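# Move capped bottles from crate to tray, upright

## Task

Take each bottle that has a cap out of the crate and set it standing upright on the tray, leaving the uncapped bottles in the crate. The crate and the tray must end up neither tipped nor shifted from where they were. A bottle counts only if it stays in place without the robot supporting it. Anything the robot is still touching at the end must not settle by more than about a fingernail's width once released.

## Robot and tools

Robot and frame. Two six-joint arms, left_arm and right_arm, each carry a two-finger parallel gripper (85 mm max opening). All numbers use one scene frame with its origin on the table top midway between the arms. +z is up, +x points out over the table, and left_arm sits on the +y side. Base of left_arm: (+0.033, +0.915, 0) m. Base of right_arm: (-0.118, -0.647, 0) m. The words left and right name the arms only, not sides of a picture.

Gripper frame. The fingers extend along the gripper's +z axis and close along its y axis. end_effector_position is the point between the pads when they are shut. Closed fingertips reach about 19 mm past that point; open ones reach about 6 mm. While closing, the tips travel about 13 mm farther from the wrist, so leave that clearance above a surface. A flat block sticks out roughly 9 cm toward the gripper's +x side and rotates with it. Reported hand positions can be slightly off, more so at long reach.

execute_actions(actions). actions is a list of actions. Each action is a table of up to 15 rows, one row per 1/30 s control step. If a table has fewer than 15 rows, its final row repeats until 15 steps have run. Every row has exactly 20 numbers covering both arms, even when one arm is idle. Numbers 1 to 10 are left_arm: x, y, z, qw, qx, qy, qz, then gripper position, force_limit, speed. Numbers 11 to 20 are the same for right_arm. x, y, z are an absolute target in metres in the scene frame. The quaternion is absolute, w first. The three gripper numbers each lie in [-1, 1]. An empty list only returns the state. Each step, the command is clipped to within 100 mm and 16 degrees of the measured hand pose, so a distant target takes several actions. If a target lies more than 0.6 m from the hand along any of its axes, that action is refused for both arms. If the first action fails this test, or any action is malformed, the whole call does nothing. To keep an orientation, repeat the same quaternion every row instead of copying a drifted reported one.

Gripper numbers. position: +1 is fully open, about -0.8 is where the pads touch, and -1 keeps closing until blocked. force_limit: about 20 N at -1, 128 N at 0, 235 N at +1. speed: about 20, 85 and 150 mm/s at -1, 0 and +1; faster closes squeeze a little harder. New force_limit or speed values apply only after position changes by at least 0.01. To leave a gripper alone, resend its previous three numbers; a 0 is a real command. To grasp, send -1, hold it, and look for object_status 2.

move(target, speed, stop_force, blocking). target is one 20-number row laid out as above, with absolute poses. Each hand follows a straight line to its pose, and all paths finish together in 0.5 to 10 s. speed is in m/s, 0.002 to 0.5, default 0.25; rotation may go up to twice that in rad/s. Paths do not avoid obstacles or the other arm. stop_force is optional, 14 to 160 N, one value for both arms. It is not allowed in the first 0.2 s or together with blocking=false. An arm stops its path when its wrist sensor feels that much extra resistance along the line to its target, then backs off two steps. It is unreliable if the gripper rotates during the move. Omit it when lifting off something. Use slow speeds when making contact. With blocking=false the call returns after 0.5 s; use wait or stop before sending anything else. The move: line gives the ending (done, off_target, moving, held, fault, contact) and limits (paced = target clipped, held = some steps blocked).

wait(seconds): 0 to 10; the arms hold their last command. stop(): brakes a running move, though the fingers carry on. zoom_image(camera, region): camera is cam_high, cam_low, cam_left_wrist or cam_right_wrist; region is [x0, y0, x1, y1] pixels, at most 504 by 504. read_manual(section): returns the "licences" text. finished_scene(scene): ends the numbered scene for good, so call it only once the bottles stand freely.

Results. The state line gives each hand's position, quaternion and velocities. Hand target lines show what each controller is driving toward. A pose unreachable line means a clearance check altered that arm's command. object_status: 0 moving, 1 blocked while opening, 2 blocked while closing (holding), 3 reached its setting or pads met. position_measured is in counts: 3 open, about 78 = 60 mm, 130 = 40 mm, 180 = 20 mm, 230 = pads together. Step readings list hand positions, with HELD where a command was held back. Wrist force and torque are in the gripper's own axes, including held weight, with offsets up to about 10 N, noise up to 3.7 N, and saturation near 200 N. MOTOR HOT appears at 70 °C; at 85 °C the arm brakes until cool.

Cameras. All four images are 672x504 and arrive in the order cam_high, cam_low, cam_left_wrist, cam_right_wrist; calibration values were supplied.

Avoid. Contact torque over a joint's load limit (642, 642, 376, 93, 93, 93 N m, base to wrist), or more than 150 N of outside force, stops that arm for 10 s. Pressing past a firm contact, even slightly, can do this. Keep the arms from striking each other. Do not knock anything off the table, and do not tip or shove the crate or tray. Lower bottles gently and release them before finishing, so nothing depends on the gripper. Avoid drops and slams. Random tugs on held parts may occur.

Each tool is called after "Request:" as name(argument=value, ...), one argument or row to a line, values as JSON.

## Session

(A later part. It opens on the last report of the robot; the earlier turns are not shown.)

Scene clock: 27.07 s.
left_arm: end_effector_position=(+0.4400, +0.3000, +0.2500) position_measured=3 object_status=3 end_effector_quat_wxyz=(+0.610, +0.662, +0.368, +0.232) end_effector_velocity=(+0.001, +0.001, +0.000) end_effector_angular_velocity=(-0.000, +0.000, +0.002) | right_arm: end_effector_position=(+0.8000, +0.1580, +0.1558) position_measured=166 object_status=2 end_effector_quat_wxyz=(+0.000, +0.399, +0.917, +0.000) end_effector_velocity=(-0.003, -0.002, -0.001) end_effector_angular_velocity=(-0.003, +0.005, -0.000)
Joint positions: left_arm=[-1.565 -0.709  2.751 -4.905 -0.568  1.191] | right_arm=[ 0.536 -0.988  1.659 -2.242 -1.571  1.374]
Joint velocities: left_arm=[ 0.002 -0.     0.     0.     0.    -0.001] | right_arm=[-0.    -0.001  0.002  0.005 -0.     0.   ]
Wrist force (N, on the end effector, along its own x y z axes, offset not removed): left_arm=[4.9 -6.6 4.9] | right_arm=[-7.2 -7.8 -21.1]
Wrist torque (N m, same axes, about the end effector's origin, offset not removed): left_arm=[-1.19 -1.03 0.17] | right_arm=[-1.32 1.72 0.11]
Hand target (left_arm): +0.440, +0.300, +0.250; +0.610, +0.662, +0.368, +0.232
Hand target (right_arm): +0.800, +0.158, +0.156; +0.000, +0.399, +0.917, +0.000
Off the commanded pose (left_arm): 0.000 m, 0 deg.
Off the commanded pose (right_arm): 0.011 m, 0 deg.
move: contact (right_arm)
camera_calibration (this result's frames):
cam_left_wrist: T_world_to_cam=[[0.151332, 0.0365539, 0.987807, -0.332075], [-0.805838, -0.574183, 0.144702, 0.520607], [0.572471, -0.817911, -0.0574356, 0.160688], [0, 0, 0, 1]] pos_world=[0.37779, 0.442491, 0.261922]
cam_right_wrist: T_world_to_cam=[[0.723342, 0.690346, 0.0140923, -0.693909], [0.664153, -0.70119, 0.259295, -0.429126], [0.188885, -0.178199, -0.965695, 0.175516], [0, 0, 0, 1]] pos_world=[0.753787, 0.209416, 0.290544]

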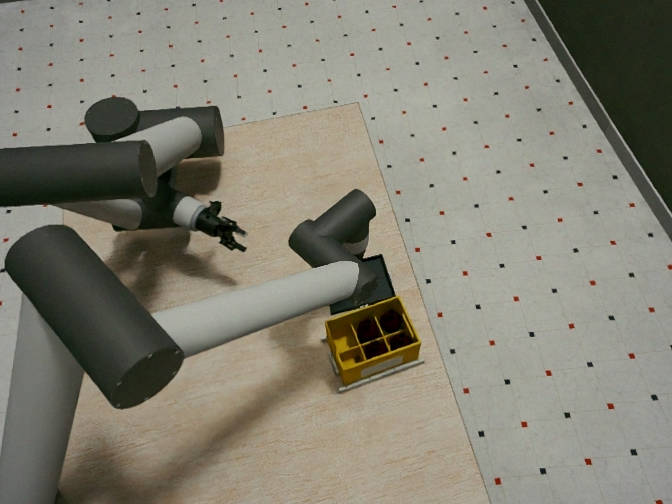

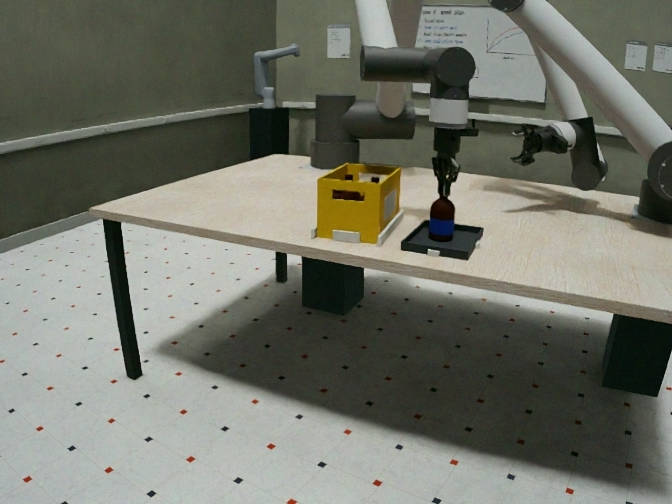

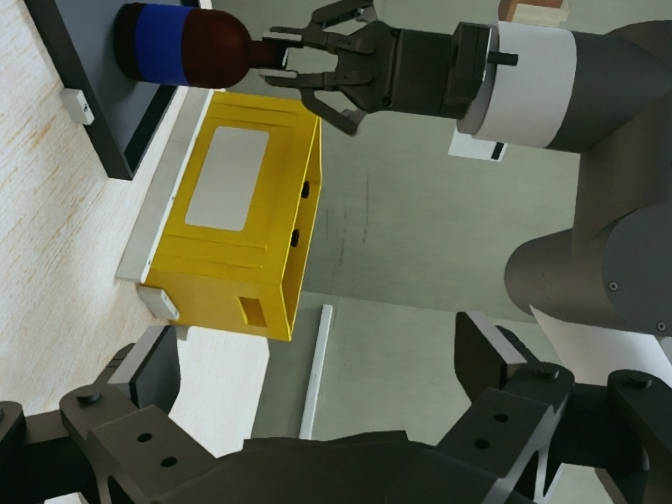

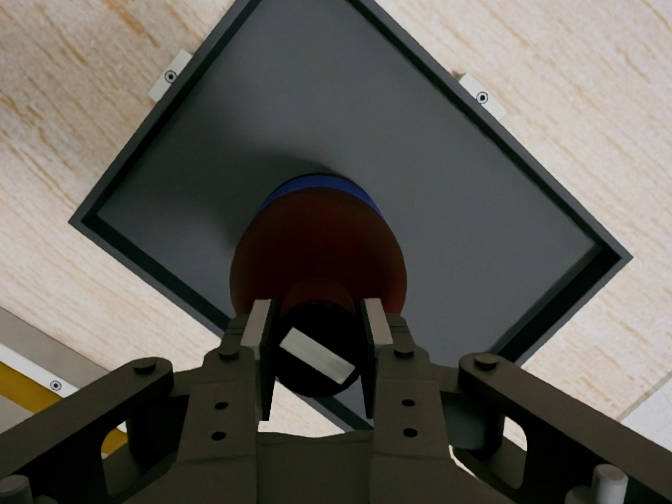

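Request:
execute_actions(
  actions=[
    [[0.44,0.30,0.25,0.61,0.662,0.368,0.232,1,0,0,0.80,0.158,0.1563,0,0.3987,0.9171,0,0.4,-0.5,0]],
  ],
)

Request:
move(
  target=[0.44,0.30,0.25,0.61,0.662,0.368,0.232,1,0,0,0.80,0.158,0.23,0,0.3987,0.9171,0,0.4,-0.5,0],
  speed=0.2,
)

Scene clock: 29.13 s.
left_arm: end_effector_position=(+0.4400, +0.3000, +0.2500) position_measured=3 object_status=3 end_effector_quat_wxyz=(+0.610, +0.662, +0.368, +0.232) end_effector_velocity=(+0.000, +0.000, -0.000) end_effector_angular_velocity=(+0.000, +0.000, +0.001) | right_arm: end_effector_position=(+0.8000, +0.1580, +0.1563) position_measured=82 object_status=0 end_effector_quat_wxyz=(-0.000, +0.399, +0.917, -0.000) end_effector_velocity=(-0.002, -0.001, -0.000) end_effector_angular_velocity=(-0.001, +0.002, +0.000)
Joint positions: left_arm=[-1.565 -0.709  2.751 -4.905 -0.568  1.191] | right_arm=[ 0.536 -0.989  1.659 -2.241 -1.571  1.374]
Joint velocities: left_arm=[ 0.     0.001 -0.     0.     0.    -0.   ] | right_arm=[ 0.    -0.001  0.002  0.001  0.    -0.   ]
Wrist force (N, on the end effector, along its own x y z axes, offset not removed): left_arm=[8.2 -7.4 8.0] | right_arm=[-2.2 -7.5 -1.4]
Wrist torque (N m, same axes, about the end effector's origin, offset not removed): left_arm=[-1.29 -1.69 0.07] | right_arm=[-1.40 0.86 -0.01]
Hand target (left_arm): +0.440, +0.300, +0.250; +0.610, +0.662, +0.368, +0.232
Hand target (right_arm): +0.800, +0.158, +0.156; +0.000, +0.399, +0.917, -0.000
Off the commanded pose (left_arm): 0.000 m, 0 deg.
Off the commanded pose (right_arm): 0.000 m, 0 deg.
Step readings (end_effector_position):
0: left_arm (+0.4400, +0.3000, +0.2500) | right_arm (+0.7999, +0.1580, +0.1561)
1: left_arm (+0.4400, +0.3000, +0.2500) | right_arm (+0.7999, +0.1580, +0.1561)
2: left_arm (+0.4400, +0.3000, +0.2500) | right_arm (+0.8000, +0.1580, +0.1561)
4: left_arm (+0.4400, +0.3000, +0.2500) | right_arm (+0.8000, +0.1580, +0.1562)
8: left_arm (+0.4400, +0.3000, +0.2500) | right_arm (+0.8000, +0.1580, +0.1562)
15: end_effector_position above
camera_calibration (this result's frames):
cam_left_wrist: T_world_to_cam=[[0.151331, 0.0365485, 0.987807, -0.332072], [-0.805838, -0.574184, 0.144698, 0.520608], [0.572471, -0.81791, -0.0574396, 0.160689], [0, 0, 0, 1]] pos_world=[0.377789, 0.44249, 0.261922]
cam_right_wrist: T_world_to_cam=[[0.723346, 0.690348, 0.0137837, -0.693841], [0.664222, -0.701147, 0.259233, -0.429297], [0.188626, -0.17836, -0.965716, 0.176215], [0, 0, 0, 1]] pos_world=[0.753797, 0.209422, 0.291025]

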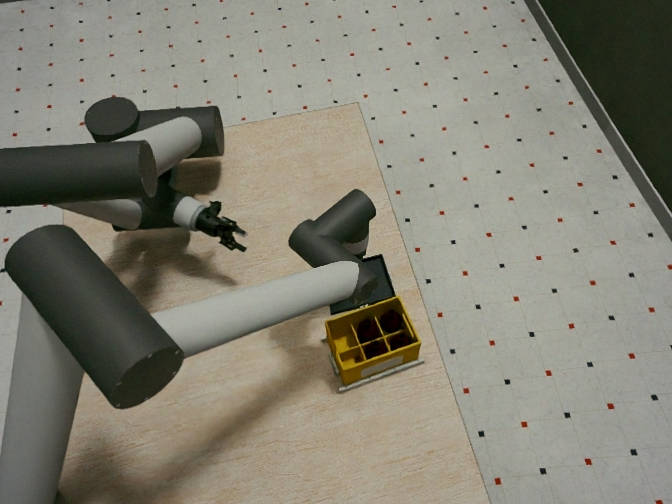

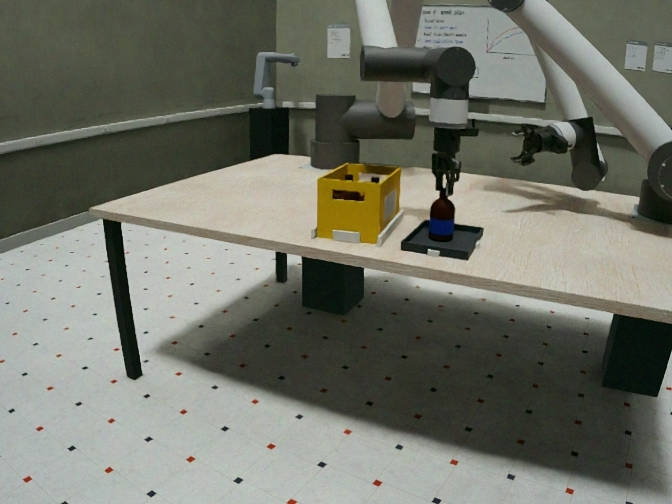

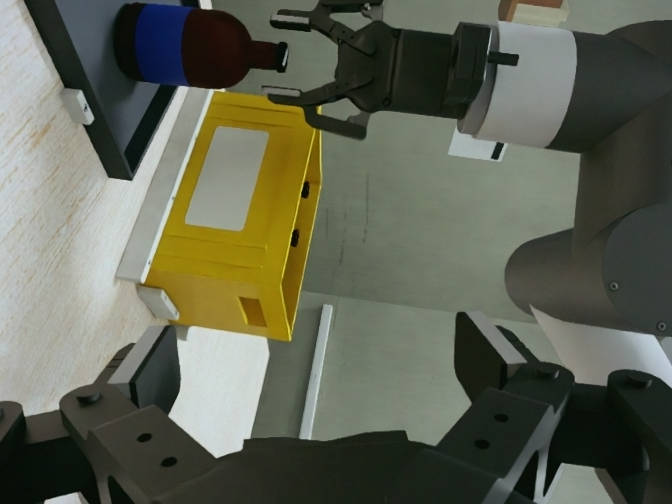

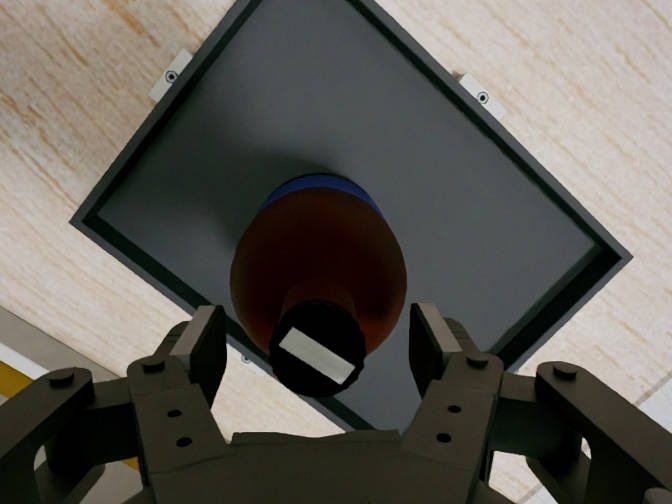

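Scene clock: 30.17 s.
left_arm: end_effector_position=(+0.4400, +0.3000, +0.2500) position_measured=3 object_status=3 end_effector_quat_wxyz=(+0.610, +0.662, +0.368, +0.232) end_effector_velocity=(-0.001, -0.001, -0.001) end_effector_angular_velocity=(+0.003, -0.001, -0.002) | right_arm: end_effector_position=(+0.8000, +0.1580, +0.2297) position_measured=78 object_status=3 end_effector_quat_wxyz=(+0.000, +0.399, +0.917, -0.000) end_effector_velocity=(+0.001, -0.000, +0.003) end_effector_angular_velocity=(-0.001, -0.001, -0.000)
Joint positions: left_arm=[-1.565 -0.709  2.751 -4.905 -0.568  1.191] | right_arm=[ 0.536 -1.039  1.623 -2.155 -1.571  1.375]
Joint velocities: left_arm=[-0.002  0.001 -0.     0.001  0.     0.001] | right_arm=[-0.    -0.001 -0.002  0.003 -0.001 -0.   ]
Wrist force (N, on the end effector, along its own x y z axes, offset not removed): left_arm=[4.6 -7.0 9.8] | right_arm=[-6.1 -8.3 -1.0]
Wrist torque (N m, same axes, about the end effector's origin, offset not removed): left_arm=[-1.43 -1.16 0.11] | right_arm=[-1.53 1.72 0.17]
Hand target (left_arm): +0.440, +0.300, +0.250; +0.610, +0.662, +0.368, +0.232
Hand target (right_arm): +0.800, +0.158, +0.230; +0.000, +0.399, +0.917, +0.000
Off the commanded pose (left_arm): 0.000 m, 0 deg.
Off the commanded pose (right_arm): 0.000 m, 0 deg.
move: done
camera_calibration (this result's frames):
cam_left_wrist: T_world_to_cam=[[0.151331, 0.0365484, 0.987807, -0.332072], [-0.805838, -0.574184, 0.144698, 0.520608], [0.572471, -0.81791, -0.0574397, 0.160689], [0, 0, 0, 1]] pos_world=[0.377789, 0.44249, 0.261922]
cam_right_wrist: T_world_to_cam=[[0.723362, 0.690331, 0.0138029, -0.694925], [0.664201, -0.701165, 0.259237, -0.448315], [0.188637, -0.178354, -0.965715, 0.247066], [0, 0, 0, 1]] pos_world=[0.753848, 0.20945, 0.364407]

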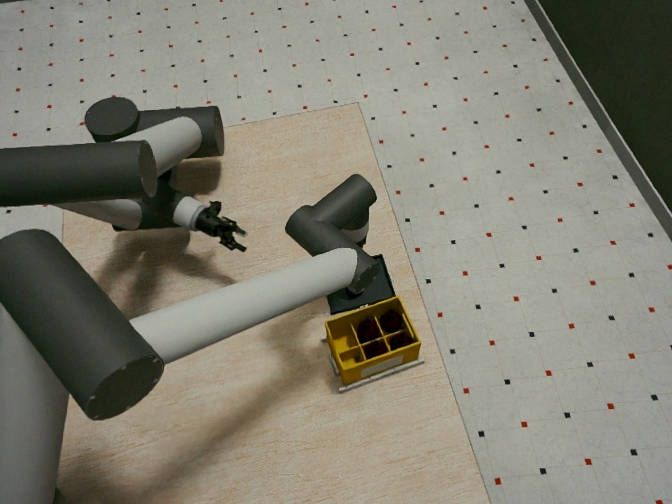

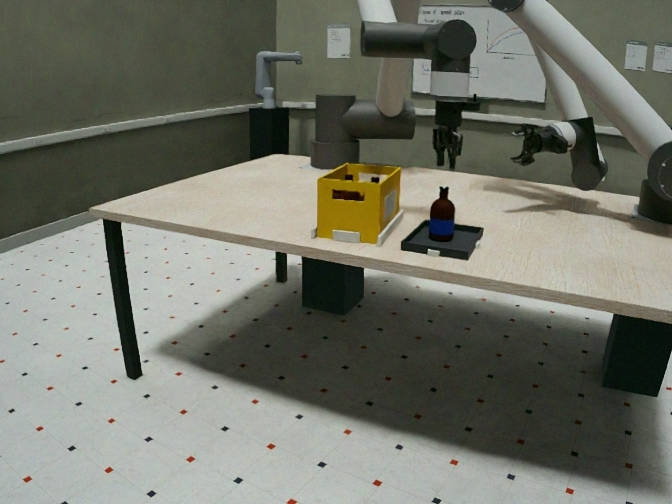

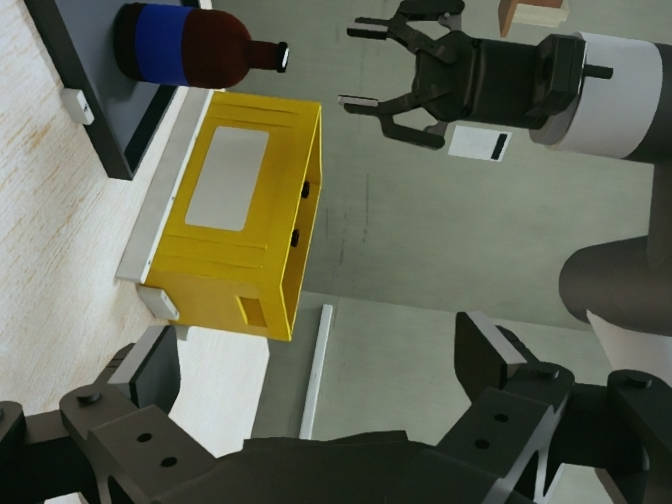

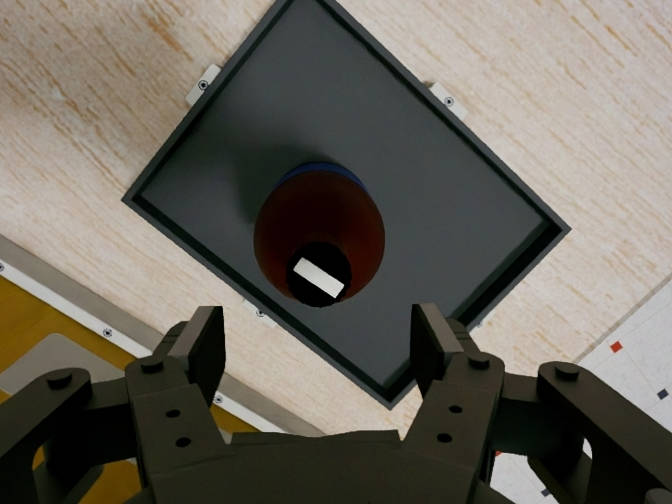

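Request:
finished_scene(
  scene=2,
)

The scene is finished: the task was done.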